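# Shelve three desk objects onto their matching low shelves

## Task

Take each of the three objects off the desk and set it on the top surface of whichever low shelf already holds objects of the same type. The robot must not topple or be left leaning, or the task fails. An object only counts as placed if it rests there on its own, not held by the robot.

## Robot and tools

ROBOT. LinearBot: an omnidirectional wheeled base with a column about 1.75 m high. A carriage rides the column (lift_m, 0 to 1 m) and carries two identical six-joint arms, each ending in a two-finger gripper. Arm bases sit roughly 0.57 m + lift_m above the floor, left arm at y=+0.33, right at y=-0.33, 0.27 m ahead of the column. Carriage parts hang about 0.15 m below the arm bases. A hand reaches about 0.78 m from its shoulder but only about 0.38 m below its arm base. The hand is about 0.16 m long and 0.1 m wide (0.14 m when open). Parked arm joints 1-6: 0, 0.05, 0.05, 1.45, 0, 0; parked, the robot is about 0.95 m wide and 0.7 m long. Cameras: carriage_camera (fixed, forward, tilted about 20 degrees down), left_wrist_camera and right_wrist_camera (looking past the fingertips).

FRAMES. Base frame: origin on the floor below the base centre, x forward, y left, z up. left_hand and right_hand are reported in it, as the point between that hand's finger pads; quat_wxyz rotates base axes into hand axes (hand z along the fingers, fingers open along hand y; pointing straight up with joints 1, 5, 6 at 0 gives (1,0,0,0)). The odometry frame is the base frame at scene start; base_odometry counts wheel turns only, so slip reads as motion. Heading is left-positive, -3.142 to 3.142.

execute_actions(actions, cameras). actions is a list holding one action or none (empty returns state and images only). An action may have "base", "joints" or both; these start together and may finish at different times. base takes exactly one relative offset from the current position: translate_m (metres, forward +, -2 to 2), strafe_m (metres, left +, -2 to 2) or rotate_rad (radians, counter-clockwise +, -6.3 to 6.3). joints is one dictionary keyed by joint name, covering both arms, with absolute targets: lift_m 0 to 1 m; for each arm (left_ or right_ prefix) joint1_rad -2.617 to 3.054 (turn about vertical, 0 forward, + left), joint2_rad 0 to 3.141 (shoulder: 0 upper arm back and level, 1.57 vertical, 3.14 forward and level), joint3_rad 0 to 3.141 (elbow: 0 folded, 3.14 straight), joint4_rad -1.57 to 1.57 (wrist pitch, + lifts fingertips), joint5_rad -1.57 to 1.57 (wrist yaw, + turns fingertips right, opposite sense to joint1), joint6_rad -2.094 to 2.094 (roll about the finger axis, + clockwise viewed from the forearm), gripper_m 0 to 0.093 m (pad gap). An omitted joint or base may keep pushing toward an earlier target unseen. Unknown keys or out-of-range numbers reject the whole call. cameras: list of camera names or "all"; omitted/null means all, [] means none. Arm joints move up to 1.8 rad/s (1-3) and 2.7 rad/s (4-6).

wait(seconds): 0 to 10 s, commands nothing, returns state and images. zoom_image(camera, region): region [x0, y0, x1, y1] in pixels of that camera's latest full 672x504 image, at most 504x504. read_manual(section): only licence text. finished_scene(scene): ends the current scene, irreversibly; only call once all three objects rest on their shelves.

RESULTS. base_status and joint_status tell how each commanded motion ended: done (for the base, wheels turned fully, slip possible; tiny moves may fall short yet say done), off_target (stopped away from target and maybe still pushing; normal for a gripper holding something), contact_stop or time_out (target dropped, holds current spot), not_followed (a self-collision check held back that arm's targets; they may be retried on later actions), limit_stop_at_motor_heat. on_its_own lists what was not commanded; "held at" gives the held target. motor_effort is percent of maximum, + toward higher values, bracket = peak in the last action; readings carry sizeable fixed error and noise. Lift effort grows with load; if it keeps dropping as the lift descends, a hand or its load is resting on something. drive_wheels staying high at rest means the base is pressing on something. Joint torques and per-arm motor temperatures are also listed. ARM HIT means an arm struck the robot hard. After a stop in one call, the remaining movement calls in that reply are skipped.

CAUTIONS. Wheel motors are weak, so contact_stop trips easily; stops arrive late and the base may coast about 0.3 m after an arm touches something. After a blocked drive, back off about 0.2 m the way you came (or turn back), repeat if still pressed, then retry. Never reverse into a table edge under which the base slid, that can tip the robot. Arms have no contact stop: a blocked arm keeps pressing and snaps to target when freed. Never let the arms collide or press each other; if an arm is withheld, first move that arm clear, then the other in a later call. Hand readings drift at long reach; a level hand sags 10-17 cm with 1 kg. Tipping risk rises with a high carriage, stretched arms, loads, pulling, or abrupt stops; only images reveal a lean. Stretched arms heat quickly: warning at 75 °C, arm paused at 90 °C, arm drops at 100 °C; heat builds while holding, even between replies. Grip force is about 45-60 N per pad. Loose objects may occasionally get nudged by outside forces. Avoid dropping, slamming or knocking things over.

Each tool is called as name([rows], argument=value, ...), one row to a line, values as JSON.

## Session

execute_actions(actions=[])

Scene clock: 0.00 s.
Joint torques (N m, as the arm reports them, + toward a larger angle): no reading
Motor temperatures (°C, as the motors report them): left_arm=[22 18 19 19 20 22] | right_arm=[22 19 22 19 22 20]
base_odometry: x=+0.000 y=+0.000 heading=+0.000 (m, m, rad; odometry frame)
base_status: not commanded
joint_positions: lift_m=+0.301 left_joint1_rad=+0.008 left_joint2_rad=+0.049 left_joint3_rad=+0.013 left_joint4_rad=+1.412 left_joint5_rad=+0.010 left_joint6_rad=-0.037 left_gripper_m=+0.095 right_joint1_rad=-0.022 right_joint2_rad=+0.032 right_joint3_rad=+0.060 right_joint4_rad=+1.494 right_joint5_rad=-0.017 right_joint6_rad=+0.036 right_gripper_m=+0.095
joint_status: not commanded
motor_effort: lift_m=+19 drive_wheels=+0 (%)
left_hand: x=+0.3114 y=+0.3085 z=+1.2793 quat_wxyz=(+0.995, +0.003, +0.097, -0.015) (m; base frame)
right_hand: x=+0.2721 y=-0.3070 z=+1.2947 quat_wxyz=(+1.000, -0.008, +0.025, +0.007) (m; base frame)
pictures: carriage_camera, left_wrist_camera, right_wrist_camera
Images, in order (width x height): carriage_camera 672x504, left_wrist_camera 672x504, right_wrist_camera 672x504.

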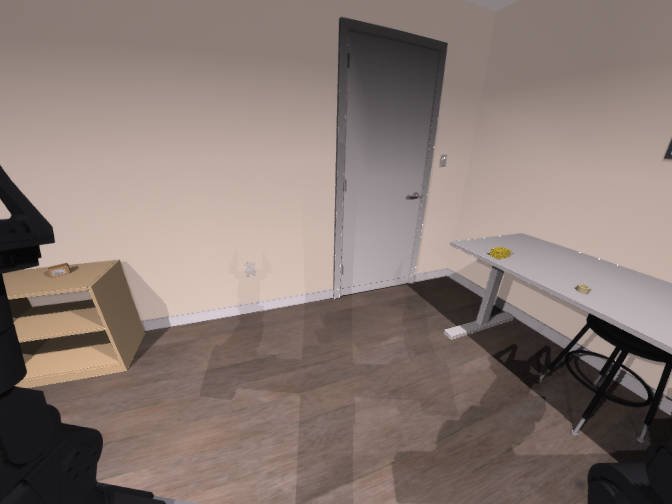

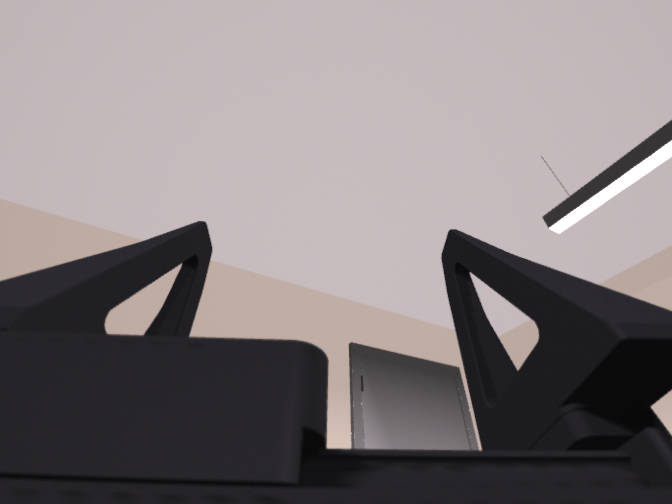

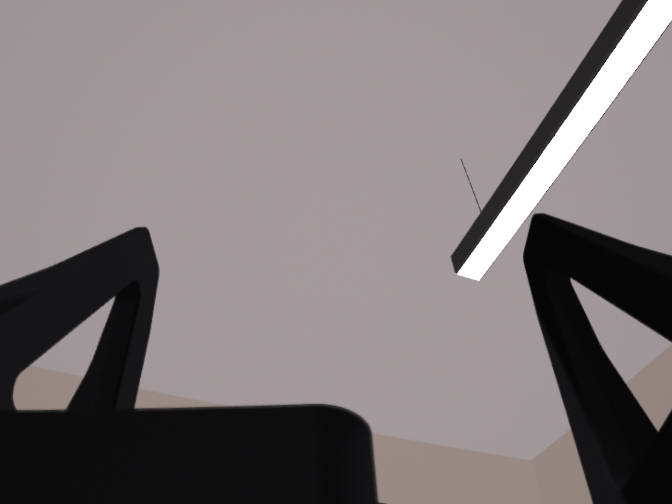

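Look around.

execute_actions([
  {"base":{"rotate_rad":-0.8}},
], cameras=["carriage_camera"])

execute_actions([
  {"base":{"rotate_rad":1.6}},
], cameras=["carriage_camera"])

Scene clock: 7.83 s.
Joint torques (N m, as the arm reports them, + toward a larger angle): left_arm=[-0.43  4.13  6.38 -0.08  0.08  0.01] | right_arm=[-0.57  4.79  7.12 -0.48  0.07  0.03]
Motor temperatures (°C, as the motors report them): left_arm=[22 18 20 19 20 22] | right_arm=[22 20 23 19 22 20]
base_odometry: x=+0.000 y=+0.000 heading=-0.799 (m, m, rad; odometry frame)
base_status: done
joint_positions: lift_m=+0.301 left_joint1_rad=+0.008 left_joint2_rad=+0.049 left_joint3_rad=+0.013 left_joint4_rad=+1.412 left_joint5_rad=+0.010 left_joint6_rad=-0.037 left_gripper_m=+0.095 right_joint1_rad=-0.022 right_joint2_rad=+0.032 right_joint3_rad=+0.060 right_joint4_rad=+1.494 right_joint5_rad=-0.017 right_joint6_rad=+0.036 right_gripper_m=+0.095
joint_status: not commanded
motor_effort: lift_m=+18(18) drive_wheels=+16(41) (%)
left_hand: x=+0.3114 y=+0.3085 z=+1.2793 quat_wxyz=(+0.995, +0.003, +0.097, -0.015) (m; base frame)
right_hand: x=+0.2721 y=-0.3070 z=+1.2947 quat_wxyz=(+1.000, -0.008, +0.025, +0.007) (m; base frame)
pictures: carriage_camera
Images, in order (width x height): carriage_camera 672x504.

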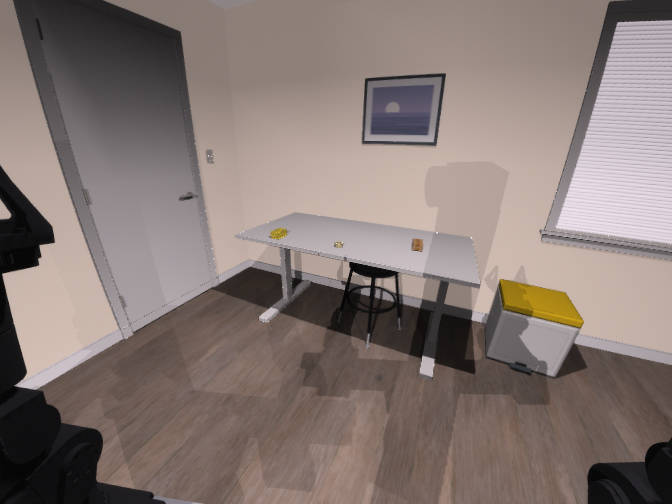

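Scene clock: 10.97 s.
Joint torques (N m, as the arm reports them, + toward a larger angle): left_arm=[-0.44  4.25  6.55 -0.12  0.08  0.01] | right_arm=[-0.57  4.76  7.   -0.51  0.07  0.04]
Motor temperatures (°C, as the motors report them): left_arm=[22 19 20 19 20 22] | right_arm=[22 20 24 19 22 20]
base_odometry: x=+0.000 y=+0.000 heading=+0.800 (m, m, rad; odometry frame)
base_status: done
joint_positions: lift_m=+0.301 left_joint1_rad=+0.008 left_joint2_rad=+0.049 left_joint3_rad=+0.013 left_joint4_rad=+1.412 left_joint5_rad=+0.009 left_joint6_rad=-0.037 left_gripper_m=+0.095 right_joint1_rad=-0.022 right_joint2_rad=+0.032 right_joint3_rad=+0.060 right_joint4_rad=+1.494 right_joint5_rad=-0.017 right_joint6_rad=+0.036 right_gripper_m=+0.095
joint_status: not commanded
motor_effort: lift_m=+19(18) drive_wheels=+15(53) (%)
left_hand: x=+0.3114 y=+0.3085 z=+1.2793 quat_wxyz=(+0.995, +0.002, +0.097, -0.015) (m; base frame)
right_hand: x=+0.2722 y=-0.3070 z=+1.2947 quat_wxyz=(+1.000, -0.008, +0.025, +0.007) (m; base frame)
pictures: carriage_camera
Images, in order (width x height): carriage_camera 672x504.

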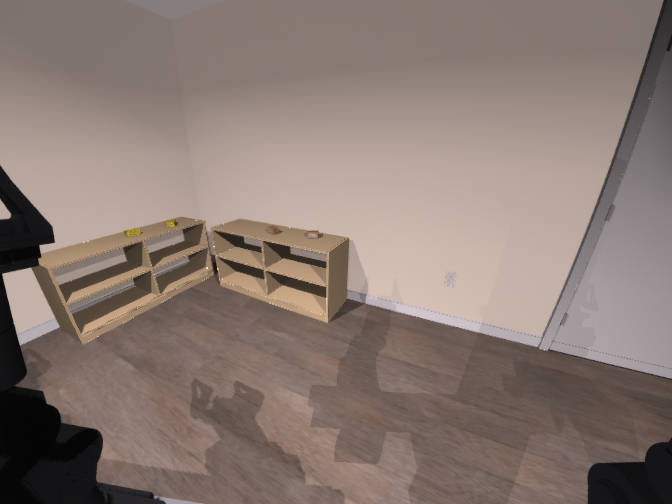

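zoom_image(camera="carriage_camera", region=[30,200,360,300])

execute_actions([
  {"base":{"rotate_rad":1.2}},
], cameras=["carriage_camera"])

Region (30, 200, 360, 300) of carriage_camera's 672x504 image, scaled by 1.527, with more detail than that image has; it fills the top 153 rows of this view, and the rest is white.

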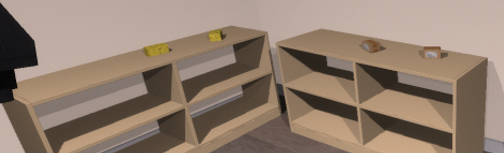

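Scene clock: 18.37 s.
Joint torques (N m, as the arm reports them, + toward a larger angle): left_arm=[-0.4   4.13  6.39 -0.1   0.08  0.01] | right_arm=[-0.6   4.79  7.02 -0.51  0.08  0.04]
Motor temperatures (°C, as the motors report them): left_arm=[22 19 21 19 20 22] | right_arm=[22 20 25 19 22 20]
base_odometry: x=+0.000 y=+0.000 heading=+1.999 (m, m, rad; odometry frame)
base_status: done
joint_positions: lift_m=+0.301 left_joint1_rad=+0.008 left_joint2_rad=+0.049 left_joint3_rad=+0.013 left_joint4_rad=+1.412 left_joint5_rad=+0.009 left_joint6_rad=-0.037 left_gripper_m=+0.095 right_joint1_rad=-0.022 right_joint2_rad=+0.032 right_joint3_rad=+0.060 right_joint4_rad=+1.493 right_joint5_rad=-0.017 right_joint6_rad=+0.036 right_gripper_m=+0.095
joint_status: not commanded
motor_effort: lift_m=+19(18) drive_wheels=+14(41) (%)
left_hand: x=+0.3114 y=+0.3085 z=+1.2793 quat_wxyz=(+0.995, +0.002, +0.097, -0.015) (m; base frame)
right_hand: x=+0.2723 y=-0.3070 z=+1.2947 quat_wxyz=(+1.000, -0.008, +0.025, +0.007) (m; base frame)
pictures: carriage_camera
Images, in order (width x height): carriage_camera 672x504.

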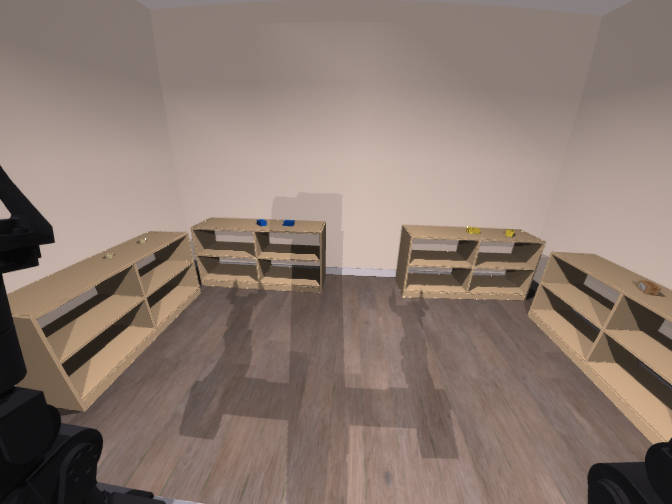

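execute_actions([
  {"base":{"rotate_rad":-3.14},"joints":{"lift_m":0.45}},
], cameras=["carriage_camera"])

Scene clock: 42.37 s.
Joint torques (N m, as the arm reports them, + toward a larger angle): left_arm=[-0.44  4.14  6.47 -0.11  0.1   0.01] | right_arm=[-0.51  4.84  7.16 -0.44  0.09  0.03]
Motor temperatures (°C, as the motors report them): left_arm=[22 20 23 19 20 22] | right_arm=[22 21 27 20 22 20]
base_odometry: x=+0.000 y=+0.000 heading=-1.140 (m, m, rad; odometry frame)
base_status: done
joint_positions: lift_m=+0.450 left_joint1_rad=+0.008 left_joint2_rad=+0.049 left_joint3_rad=+0.013 left_joint4_rad=+1.410 left_joint5_rad=+0.008 left_joint6_rad=-0.037 left_gripper_m=+0.095 right_joint1_rad=-0.022 right_joint2_rad=+0.032 right_joint3_rad=+0.060 right_joint4_rad=+1.491 right_joint5_rad=-0.017 right_joint6_rad=+0.036 right_gripper_m=+0.095
joint_status: all done
motor_effort: lift_m=+21(25) drive_wheels=+16(59) (%)
left_hand: x=+0.3117 y=+0.3087 z=+1.4278 quat_wxyz=(+0.995, +0.002, +0.098, -0.015) (m; base frame)
right_hand: x=+0.2729 y=-0.3070 z=+1.4433 quat_wxyz=(+1.000, -0.008, +0.026, +0.007) (m; base frame)
pictures: carriage_camera
Images, in order (width x height): carriage_camera 672x504.

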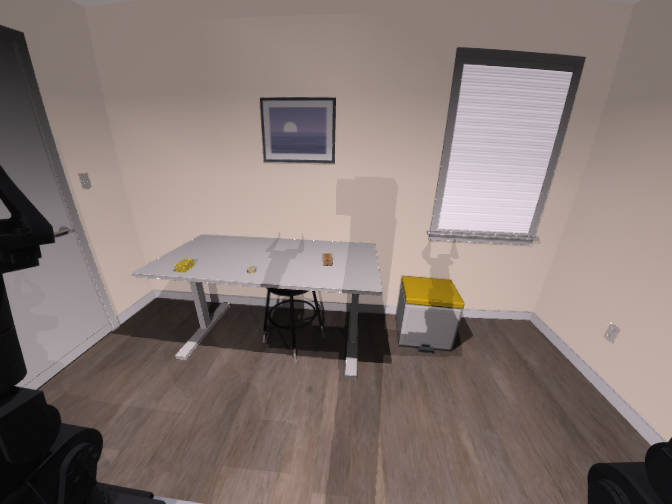

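execute_actions([
  {"base":{"translate_m":0.75},"joints":{"lift_m":0.3,"right_joint2_rad":2.4,"right_joint3_rad":2.4,"right_joint4_rad":-1.4,"right_joint1_rad":0,"left_joint2_rad":2.4,"left_joint3_rad":2.4,"left_joint4_rad":-1.4,"left_joint1_rad":0}},
])

Scene clock: 69.23 s.
Joint torques (N m, as the arm reports them, + toward a larger angle): left_arm=[ -0.9  -15.73   8.75   0.62   0.11   0.01] | right_arm=[  0.29 -17.72   9.36   0.47   0.08   0.03]
Motor temperatures (°C, as the motors report them): left_arm=[22 22 24 20 20 22] | right_arm=[22 24 29 20 22 20]
base_odometry: x=+0.313 y=-0.682 heading=-1.141 (m, m, rad; odometry frame)
base_status: done
joint_positions: lift_m=+0.300 left_joint1_rad=+0.006 left_joint2_rad=+2.392 left_joint3_rad=+2.377 left_joint4_rad=-1.381 left_joint5_rad=+0.008 left_joint6_rad=-0.037 left_gripper_m=+0.095 right_joint1_rad=-0.009 right_joint2_rad=+2.403 right_joint3_rad=+2.384 right_joint4_rad=-1.390 right_joint5_rad=-0.017 right_joint6_rad=+0.036 right_gripper_m=+0.095
joint_status: all done
motor_effort: lift_m=+14(13) drive_wheels=-14(43) (%)
left_hand: x=+0.7624 y=+0.3114 z=+0.9672 quat_wxyz=(+0.087, -0.021, +0.996, -0.006) (m; base frame)
right_hand: x=+0.7614 y=-0.3113 z=+0.9636 quat_wxyz=(+0.081, +0.022, +0.996, +0.010) (m; base frame)
pictures: carriage_camera, left_wrist_camera, right_wrist_camera
Images, in order (width x height): carriage_camera 672x504, left_wrist_camera 672x504, right_wrist_camera 672x504.

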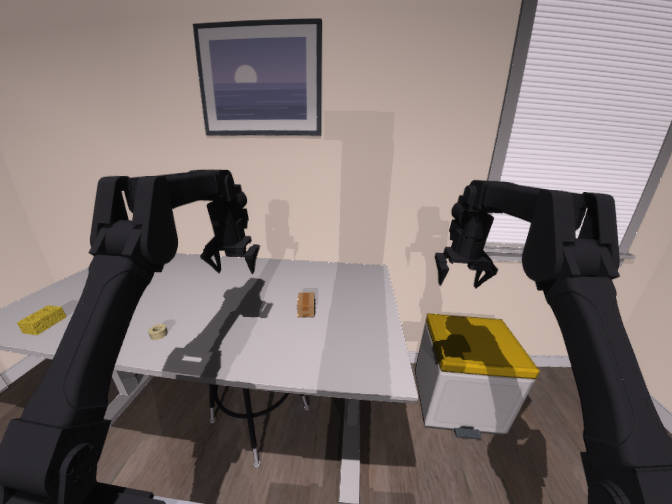

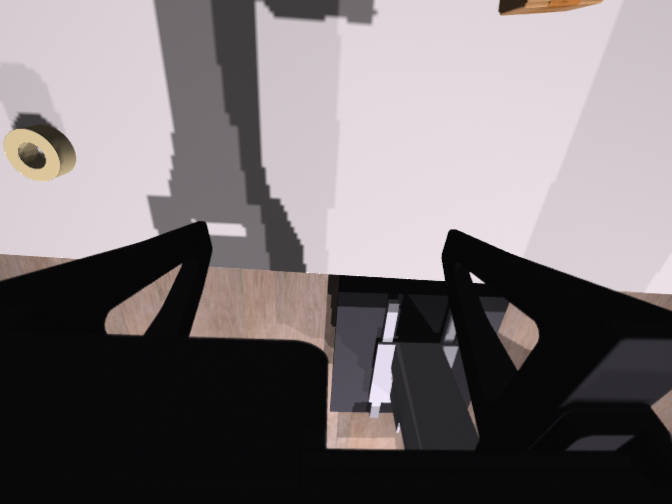

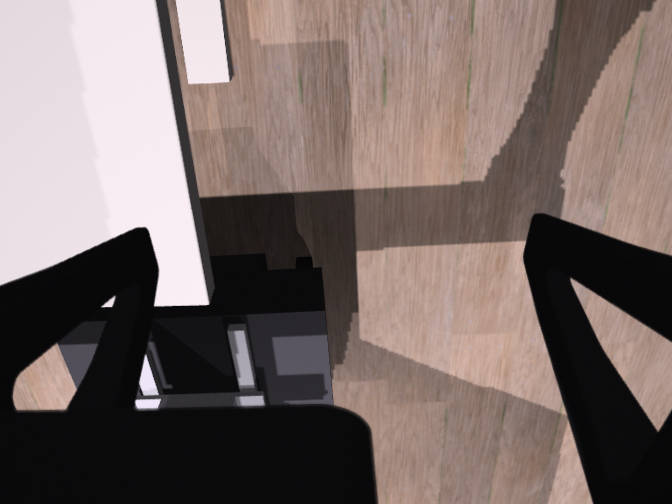

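execute_actions([
  {"base":{"strafe_m":0.29},"joints":{"lift_m":0.2,"left_joint4_rad":-1.5,"right_joint4_rad":-1.5}},
], cameras=[])

execute_actions([
  {"base":{"translate_m":0.1}},
])

Scene clock: 86.80 s.
Joint torques (N m, as the arm reports them, + toward a larger angle): left_arm=[ -0.65 -15.9    7.54   0.46   0.1    0.01] | right_arm=[ -0.31 -17.67   8.37   0.25   0.08   0.04]
Motor temperatures (°C, as the motors report them): left_arm=[22 31 26 20 20 22] | right_arm=[22 35 31 20 22 20]
base_odometry: x=+0.576 y=-0.561 heading=-1.141 (m, m, rad; odometry frame)
base_status: done
joint_positions: lift_m=+0.200 left_joint1_rad=+0.001 left_joint2_rad=+2.396 left_joint3_rad=+2.390 left_joint4_rad=-1.487 left_joint5_rad=+0.009 left_joint6_rad=-0.037 left_gripper_m=+0.095 right_joint1_rad=-0.003 right_joint2_rad=+2.405 right_joint3_rad=+2.392 right_joint4_rad=-1.494 right_joint5_rad=-0.017 right_joint6_rad=+0.036 right_gripper_m=+0.095
joint_status: all done
motor_effort: lift_m=+15(15) drive_wheels=-7(38) (%)
left_hand: x=+0.7389 y=+0.3088 z=+0.8657 quat_wxyz=(+0.039, -0.019, +0.999, -0.005) (m; base frame)
right_hand: x=+0.7376 y=-0.3083 z=+0.8620 quat_wxyz=(+0.032, +0.019, +0.999, +0.009) (m; base frame)
pictures: none
No camera images: the call's "cameras" was empty. Leave "cameras" out to get every camera's image.

Scene clock: 88.43 s.
Joint torques (N m, as the arm reports them, + toward a larger angle): left_arm=[ -0.5  -15.95   7.49   0.47   0.1    0.02] | right_arm=[ -0.26 -17.74   8.36   0.31   0.06   0.04]
Motor temperatures (°C, as the motors report them): left_arm=[22 32 26 20 20 22] | right_arm=[22 35 31 20 22 20]
base_odometry: x=+0.618 y=-0.652 heading=-1.140 (m, m, rad; odometry frame)
base_status: done
joint_positions: lift_m=+0.200 left_joint1_rad=+0.001 left_joint2_rad=+2.396 left_joint3_rad=+2.390 left_joint4_rad=-1.488 left_joint5_rad=+0.009 left_joint6_rad=-0.037 left_gripper_m=+0.095 right_joint1_rad=-0.003 right_joint2_rad=+2.405 right_joint3_rad=+2.392 right_joint4_rad=-1.495 right_joint5_rad=-0.017 right_joint6_rad=+0.036 right_gripper_m=+0.095
joint_status: not commanded
motor_effort: lift_m=+15(15) drive_wheels=-13(31) (%)
left_hand: x=+0.7387 y=+0.3088 z=+0.8656 quat_wxyz=(+0.038, -0.019, +0.999, -0.005) (m; base frame)
right_hand: x=+0.7373 y=-0.3083 z=+0.8619 quat_wxyz=(+0.031, +0.019, +0.999, +0.009) (m; base frame)
pictures: carriage_camera, left_wrist_camera, right_wrist_camera
Images, in order (width x height): carriage_camera 672x504, left_wrist_camera 672x504, right_wrist_camera 672x504.

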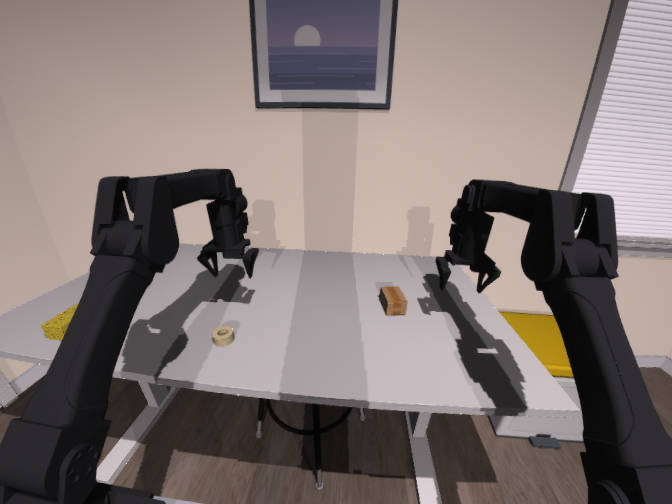

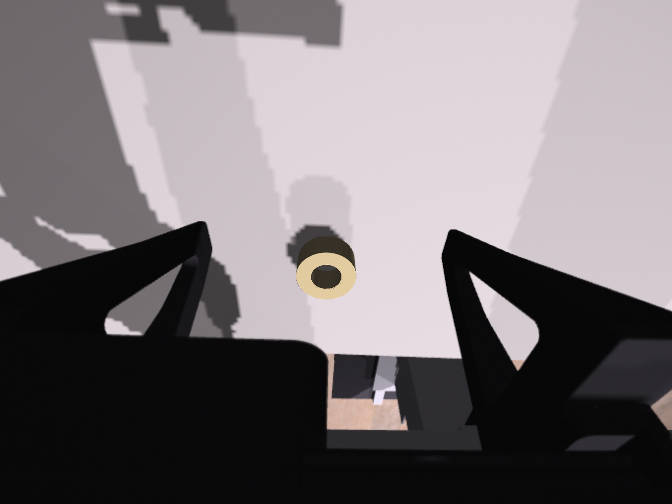

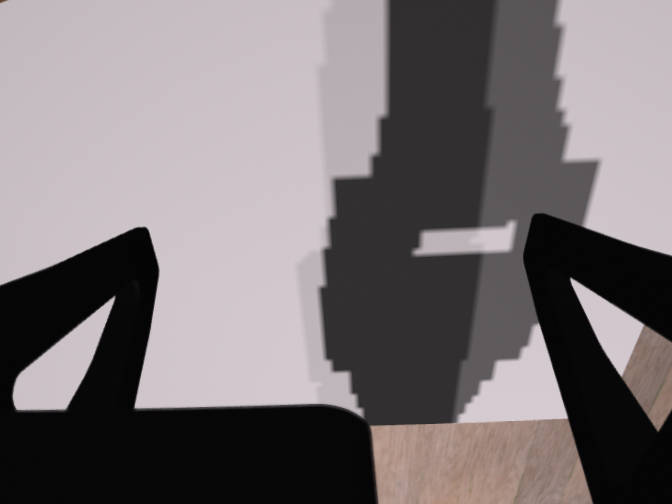

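execute_actions([
  {"joints":{"lift_m":0.11}},
])

Scene clock: 94.30 s.
Joint torques (N m, as the arm reports them, + toward a larger angle): left_arm=[ -0.55 -15.59   7.64   0.49   0.1    0.02] | right_arm=[ -0.23 -17.66   8.22   0.3    0.06   0.03]
Motor temperatures (°C, as the motors report them): left_arm=[22 34 27 20 20 22] | right_arm=[22 38 31 20 22 20]
base_odometry: x=+0.618 y=-0.652 heading=-1.140 (m, m, rad; odometry frame)
base_status: not commanded
joint_positions: lift_m=+0.110 left_joint1_rad=+0.001 left_joint2_rad=+2.394 left_joint3_rad=+2.390 left_joint4_rad=-1.490 left_joint5_rad=+0.009 left_joint6_rad=-0.037 left_gripper_m=+0.095 right_joint1_rad=-0.003 right_joint2_rad=+2.403 right_joint3_rad=+2.392 right_joint4_rad=-1.497 right_joint5_rad=-0.017 right_joint6_rad=+0.036 right_gripper_m=+0.095
joint_status: all done
motor_effort: lift_m=+15(19) drive_wheels=-10(13) (%)
left_hand: x=+0.7382 y=+0.3088 z=+0.7765 quat_wxyz=(+0.038, -0.019, +0.999, -0.005) (m; base frame)
right_hand: x=+0.7370 y=-0.3083 z=+0.7728 quat_wxyz=(+0.032, +0.019, +0.999, +0.009) (m; base frame)
pictures: carriage_camera, left_wrist_camera, right_wrist_camera
Images, in order (width x height): carriage_camera 672x504, left_wrist_camera 672x504, right_wrist_camera 672x504.

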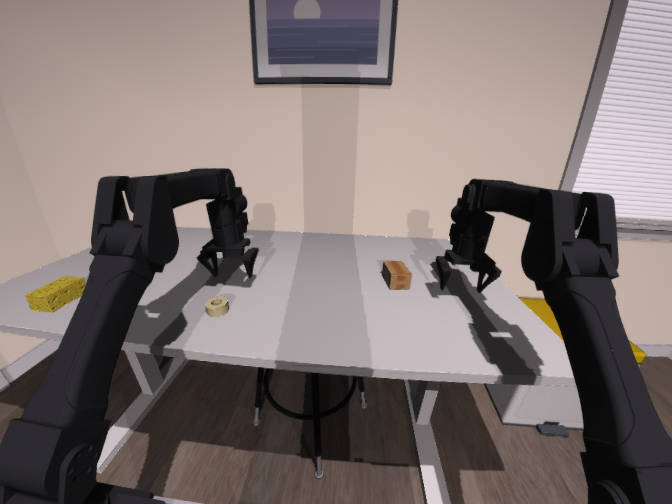

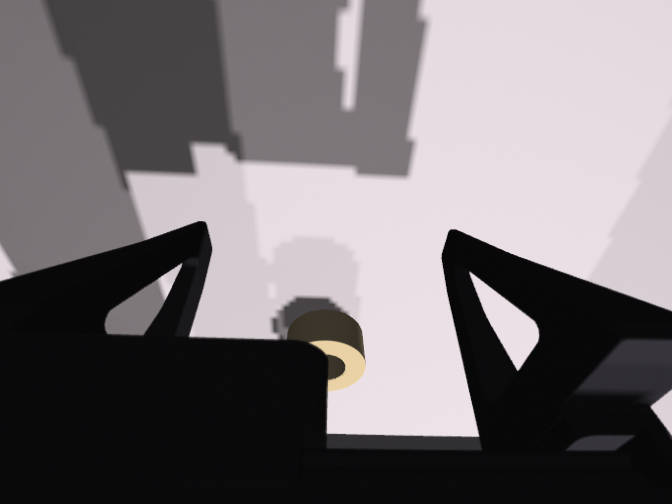

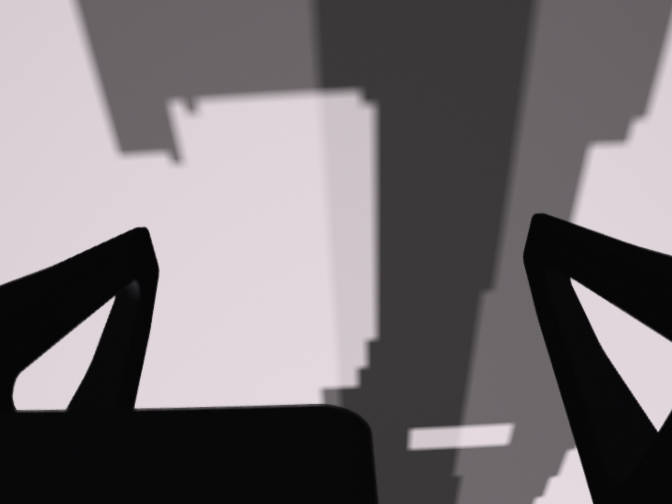

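execute_actions([
  {"base":{"translate_m":-0.05},"joints":{"lift_m":0.08}},
])

Scene clock: 103.23 s.
Joint torques (N m, as the arm reports them, + toward a larger angle): left_arm=[ -0.49 -16.28   7.58   0.48   0.1    0.01] | right_arm=[ -0.4  -17.64   8.24   0.25   0.04   0.03]
Motor temperatures (°C, as the motors report them): left_arm=[22 37 27 20 20 22] | right_arm=[22 42 32 20 22 20]
base_odometry: x=+0.597 y=-0.607 heading=-1.141 (m, m, rad; odometry frame)
base_status: done
joint_positions: lift_m=+0.080 left_joint1_rad=+0.000 left_joint2_rad=+2.399 left_joint3_rad=+2.390 left_joint4_rad=-1.491 left_joint5_rad=+0.009 left_joint6_rad=-0.037 left_gripper_m=+0.095 right_joint1_rad=-0.001 right_joint2_rad=+2.405 right_joint3_rad=+2.393 right_joint4_rad=-1.494 right_joint5_rad=-0.015 right_joint6_rad=+0.035 right_gripper_m=+0.095
joint_status: all done
motor_effort: lift_m=+14(17) drive_wheels=+9(38) (%)
left_hand: x=+0.7379 y=+0.3084 z=+0.7441 quat_wxyz=(+0.035, -0.018, +0.999, -0.005) (m; base frame)
right_hand: x=+0.7377 y=-0.3078 z=+0.7423 quat_wxyz=(+0.032, +0.018, +0.999, +0.008) (m; base frame)
pictures: carriage_camera, left_wrist_camera, right_wrist_camera
Images, in order (width x height): carriage_camera 672x504, left_wrist_camera 672x504, right_wrist_camera 672x504.

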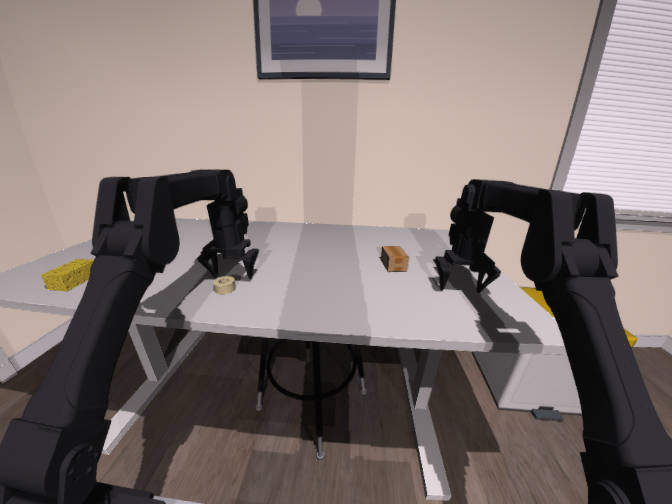

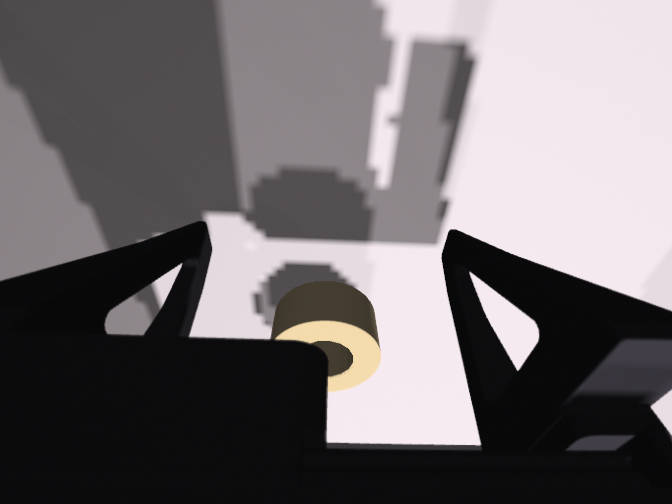

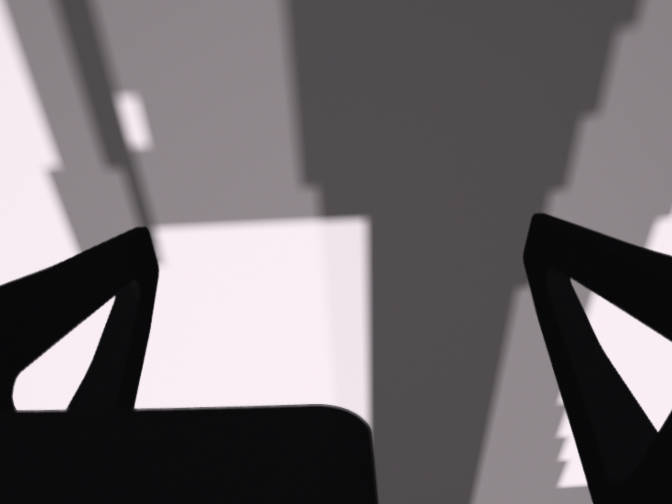

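execute_actions([
  {"base":{"translate_m":-0.03},"joints":{"lift_m":0.055}},
])

Scene clock: 109.33 s.
Joint torques (N m, as the arm reports them, + toward a larger angle): left_arm=[ -0.2  -13.92   6.25   0.31   0.23  -0.02] | right_arm=[ -0.4  -13.93   6.34   0.05  -0.02   0.08]
Motor temperatures (°C, as the motors report them): left_arm=[22 39 27 20 20 22] | right_arm=[22 44 32 20 22 20]
base_odometry: x=+0.585 y=-0.579 heading=-1.142 (m, m, rad; odometry frame)
base_status: done
joint_positions: lift_m=+0.056 left_joint1_rad=-0.003 left_joint2_rad=+2.371 left_joint3_rad=+2.407 left_joint4_rad=-1.462 left_joint5_rad=-0.003 left_joint6_rad=-0.033 left_gripper_m=+0.095 right_joint1_rad=-0.001 right_joint2_rad=+2.369 right_joint3_rad=+2.415 right_joint4_rad=-1.455 right_joint5_rad=-0.006 right_joint6_rad=+0.029 right_gripper_m=+0.095
joint_status: all done
motor_effort: lift_m=+12(12) drive_wheels=-10(42) (%)
left_hand: x=+0.7482 y=+0.3089 z=+0.7376 quat_wxyz=(+0.072, -0.015, +0.997, +0.000) (m; base frame)
right_hand: x=+0.7512 y=-0.3091 z=+0.7414 quat_wxyz=(+0.081, +0.015, +0.997, +0.004) (m; base frame)
pictures: carriage_camera, left_wrist_camera, right_wrist_camera
Images, in order (width x height): carriage_camera 672x504, left_wrist_camera 672x504, right_wrist_camera 672x504.

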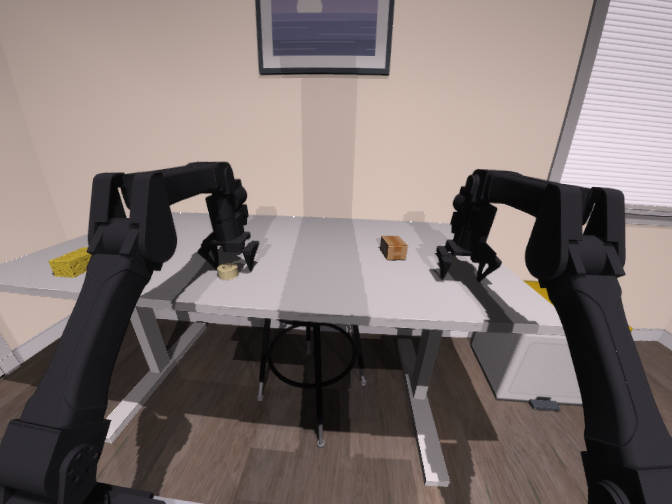

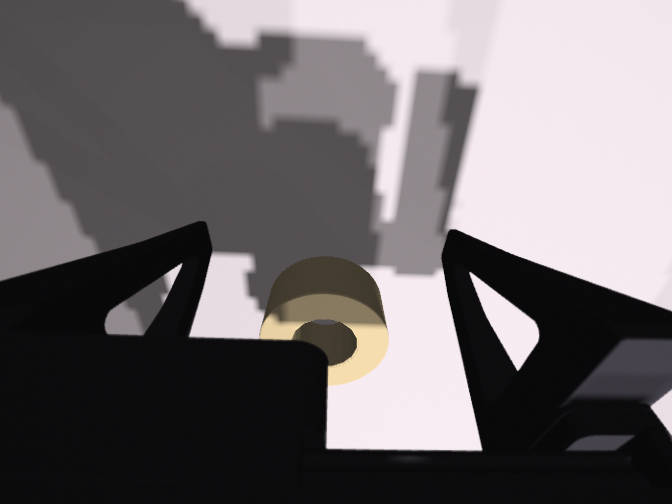

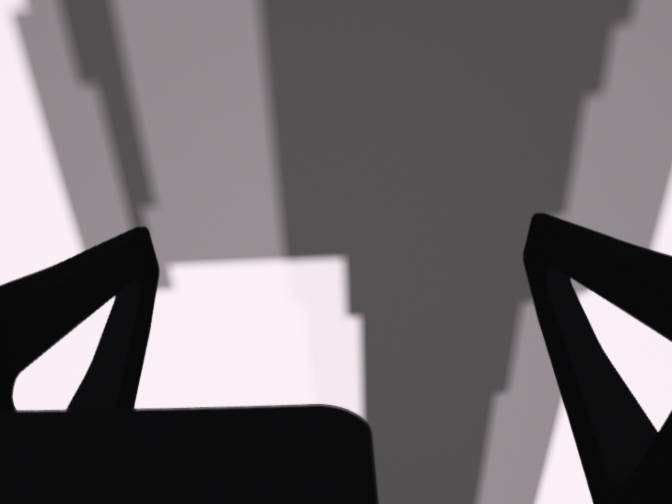

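execute_actions([
  {"base":{"translate_m":-0.03},"joints":{"lift_m":0.075}},
], cameras=["left_wrist_camera"])

execute_actions([
  {"joints":{"left_gripper_m":0.0}},
], cameras=["left_wrist_camera","carriage_camera"])

Scene clock: 119.10 s.
Joint torques (N m, as the arm reports them, + toward a larger angle): left_arm=[ -0.28 -15.32   6.21   0.49   0.14  -0.03] | right_arm=[ -0.47 -16.74   6.33   0.28   0.     0.07]
Motor temperatures (°C, as the motors report them): left_arm=[22 40 27 20 20 22] | right_arm=[22 44 31 20 22 20]
base_odometry: x=+0.572 y=-0.552 heading=-1.142 (m, m, rad; odometry frame)
base_status: done
joint_positions: lift_m=+0.075 left_joint1_rad=-0.003 left_joint2_rad=+2.388 left_joint3_rad=+2.407 left_joint4_rad=-1.485 left_joint5_rad=+0.004 left_joint6_rad=-0.033 left_gripper_m=+0.095 right_joint1_rad=-0.001 right_joint2_rad=+2.396 right_joint3_rad=+2.415 right_joint4_rad=-1.492 right_joint5_rad=-0.008 right_joint6_rad=+0.031 right_gripper_m=+0.095
joint_status: all done
motor_effort: lift_m=+20(25) drive_wheels=-5(36) (%)
left_hand: x=+0.7427 y=+0.3076 z=+0.7482 quat_wxyz=(+0.052, -0.015, +0.999, -0.003) (m; base frame)
right_hand: x=+0.7423 y=-0.3089 z=+0.7465 quat_wxyz=(+0.049, +0.016, +0.999, +0.005) (m; base frame)
pictures: left_wrist_camera
Images, in order (width x height): left_wrist_camera 672x504.

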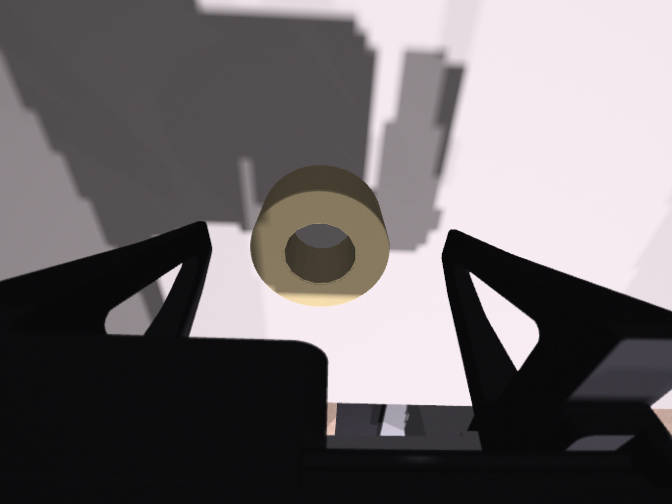

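Scene clock: 119.83 s.
Joint torques (N m, as the arm reports them, + toward a larger angle): left_arm=[ -0.22 -15.31   6.19   0.48   0.14  -0.03] | right_arm=[ -0.45 -16.7    6.14   0.33   0.     0.09]
Motor temperatures (°C, as the motors report them): left_arm=[22 40 27 20 20 22] | right_arm=[22 44 31 20 22 20]
base_odometry: x=+0.572 y=-0.552 heading=-1.142 (m, m, rad; odometry frame)
base_status: not commanded
joint_positions: lift_m=+0.075 left_joint1_rad=-0.003 left_joint2_rad=+2.388 left_joint3_rad=+2.407 left_joint4_rad=-1.485 left_joint5_rad=+0.005 left_joint6_rad=-0.033 left_gripper_m=+0.049 right_joint1_rad=-0.001 right_joint2_rad=+2.396 right_joint3_rad=+2.415 right_joint4_rad=-1.492 right_joint5_rad=-0.008 right_joint6_rad=+0.031 right_gripper_m=+0.095
joint_status: left_gripper_m off_target (ended at +0.049, target +0.000)
motor_effort: lift_m=+20(20) drive_wheels=-5(5) (%)
left_hand: x=+0.7425 y=+0.3074 z=+0.7482 quat_wxyz=(+0.052, -0.015, +0.999, -0.003) (m; base frame)
right_hand: x=+0.7422 y=-0.3089 z=+0.7465 quat_wxyz=(+0.049, +0.016, +0.999, +0.005) (m; base frame)
pictures: carriage_camera, left_wrist_camera
Images, in order (width x height): carriage_camera 672x504, left_wrist_camera 672x504.

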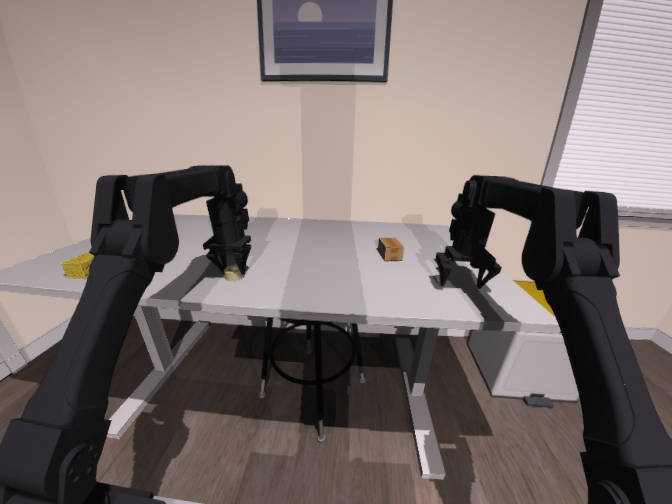

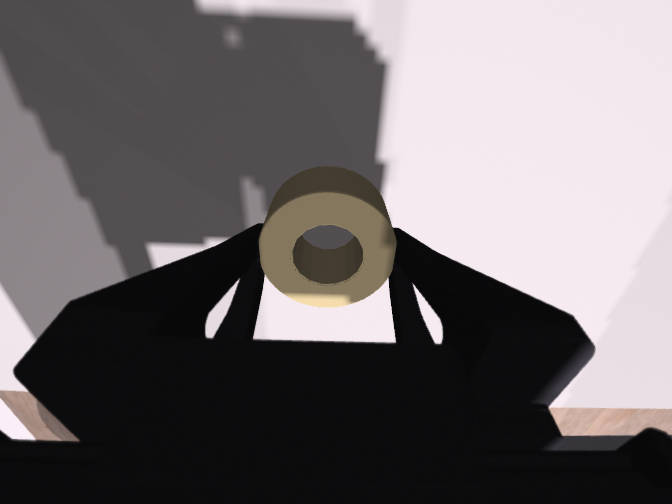

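execute_actions([
  {"base":{"strafe_m":0.12},"joints":{"lift_m":0.2,"right_joint4_rad":-1.2}},
], cameras=[])

execute_actions([
  {"base":{"translate_m":0.2}},
])

Scene clock: 129.80 s.
Joint torques (N m, as the arm reports them, + toward a larger angle): left_arm=[ -0.56 -15.76   6.19   0.51   0.11  -0.03] | right_arm=[ -0.47 -17.47   7.71   1.05   0.03   0.06]
Motor temperatures (°C, as the motors report them): left_arm=[22 42 27 20 20 22] | right_arm=[22 46 31 20 22 20]
base_odometry: x=+0.682 y=-0.502 heading=-1.141 (m, m, rad; odometry frame)
base_status: done
joint_positions: lift_m=+0.200 left_joint1_rad=+0.001 left_joint2_rad=+2.394 left_joint3_rad=+2.407 left_joint4_rad=-1.489 left_joint5_rad=+0.006 left_joint6_rad=-0.033 left_gripper_m=+0.049 right_joint1_rad=+0.000 right_joint2_rad=+2.397 right_joint3_rad=+2.405 right_joint4_rad=-1.200 right_joint5_rad=-0.009 right_joint6_rad=+0.032 right_gripper_m=+0.095
joint_status: all done
motor_effort: lift_m=+21(20) drive_wheels=-7(27) (%)
left_hand: x=+0.7417 y=+0.3090 z=+0.8706 quat_wxyz=(+0.048, -0.017, +0.999, -0.004) (m; base frame)
right_hand: x=+0.8101 y=-0.3080 z=+0.8852 quat_wxyz=(+0.188, +0.015, +0.982, +0.008) (m; base frame)
pictures: none
No camera images: the call's "cameras" was empty. Leave "cameras" out to get every camera's image.

Scene clock: 131.97 s.
Joint torques (N m, as the arm reports them, + toward a larger angle): left_arm=[ -0.5  -15.69   6.17   0.53   0.13  -0.03] | right_arm=[ -0.56 -17.54   7.94   1.05  -0.02   0.08]
Motor temperatures (°C, as the motors report them): left_arm=[22 42 27 20 20 22] | right_arm=[22 47 31 20 22 20]
base_odometry: x=+0.765 y=-0.684 heading=-1.140 (m, m, rad; odometry frame)
base_status: done
joint_positions: lift_m=+0.200 left_joint1_rad=+0.001 left_joint2_rad=+2.394 left_joint3_rad=+2.407 left_joint4_rad=-1.490 left_joint5_rad=+0.006 left_joint6_rad=-0.033 left_gripper_m=+0.049 right_joint1_rad=+0.000 right_joint2_rad=+2.397 right_joint3_rad=+2.405 right_joint4_rad=-1.201 right_joint5_rad=-0.009 right_joint6_rad=+0.032 right_gripper_m=+0.095
joint_status: not commanded
motor_effort: lift_m=+20(20) drive_wheels=-13(35) (%)
left_hand: x=+0.7415 y=+0.3090 z=+0.8706 quat_wxyz=(+0.047, -0.017, +0.999, -0.004) (m; base frame)
right_hand: x=+0.8100 y=-0.3080 z=+0.8851 quat_wxyz=(+0.188, +0.015, +0.982, +0.008) (m; base frame)
pictures: carriage_camera, left_wrist_camera, right_wrist_camera
Images, in order (width x height): carriage_camera 672x504, left_wrist_camera 672x504, right_wrist_camera 672x504.

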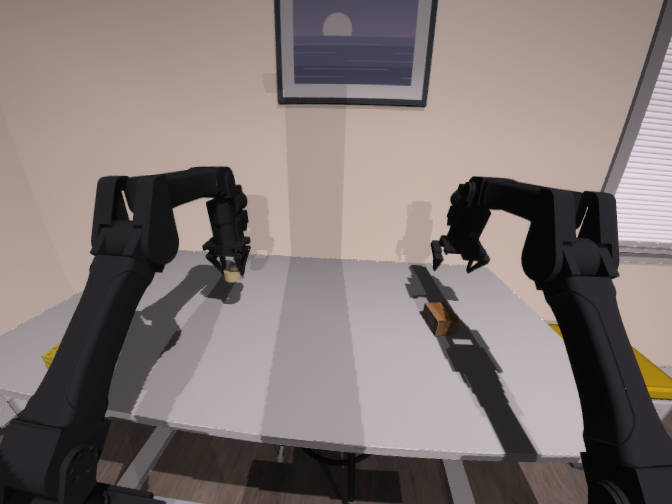

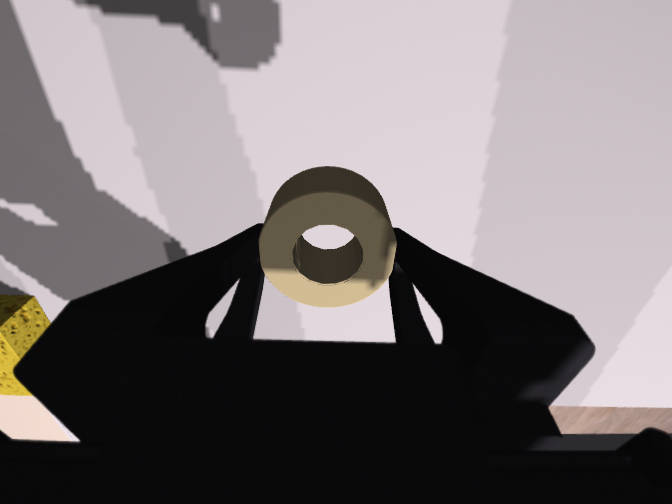

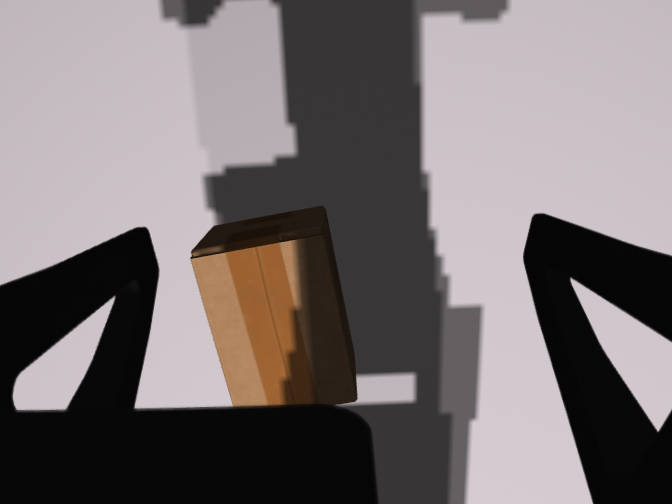

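execute_actions([
  {"base":{"strafe_m":0.02},"joints":{"lift_m":0.11,"right_joint6_rad":-0.22,"left_joint2_rad":2.2,"left_joint3_rad":2.25}},
], cameras=["right_wrist_camera","carriage_camera"])

Scene clock: 141.67 s.
Joint torques (N m, as the arm reports them, + toward a larger angle): left_arm=[ -0.65 -15.83   5.19   0.64   0.13  -0.03] | right_arm=[ -0.57 -18.2    7.65   1.03  -0.02   0.01]
Motor temperatures (°C, as the motors report them): left_arm=[22 44 26 20 20 22] | right_arm=[22 50 31 21 22 20]
base_odometry: x=+0.783 y=-0.676 heading=-1.141 (m, m, rad; odometry frame)
base_status: done
joint_positions: lift_m=+0.110 left_joint1_rad=+0.000 left_joint2_rad=+2.213 left_joint3_rad=+2.269 left_joint4_rad=-1.493 left_joint5_rad=+0.008 left_joint6_rad=-0.033 left_gripper_m=+0.049 right_joint1_rad=-0.001 right_joint2_rad=+2.404 right_joint3_rad=+2.405 right_joint4_rad=-1.200 right_joint5_rad=-0.010 right_joint6_rad=-0.216 right_gripper_m=+0.095
joint_status: all done
motor_effort: lift_m=+15(13) drive_wheels=+6(31) (%)
left_hand: x=+0.7126 y=+0.3084 z=+0.8243 quat_wxyz=(+0.066, -0.016, +0.998, -0.005) (m; base frame)
right_hand: x=+0.8102 y=-0.3083 z=+0.7919 quat_wxyz=(+0.184, -0.107, +0.977, -0.015) (m; base frame)
pictures: carriage_camera, right_wrist_camera
Images, in order (width x height): carriage_camera 672x504, right_wrist_camera 672x504.

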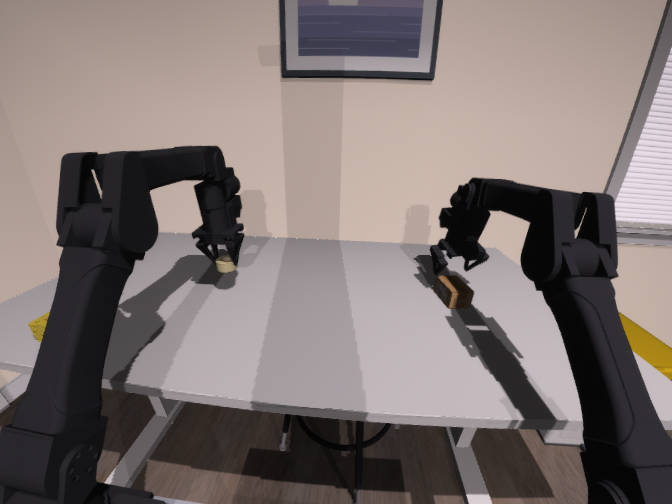

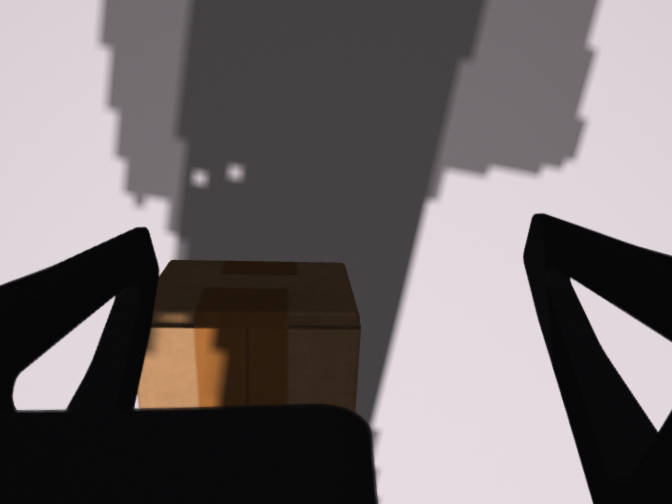

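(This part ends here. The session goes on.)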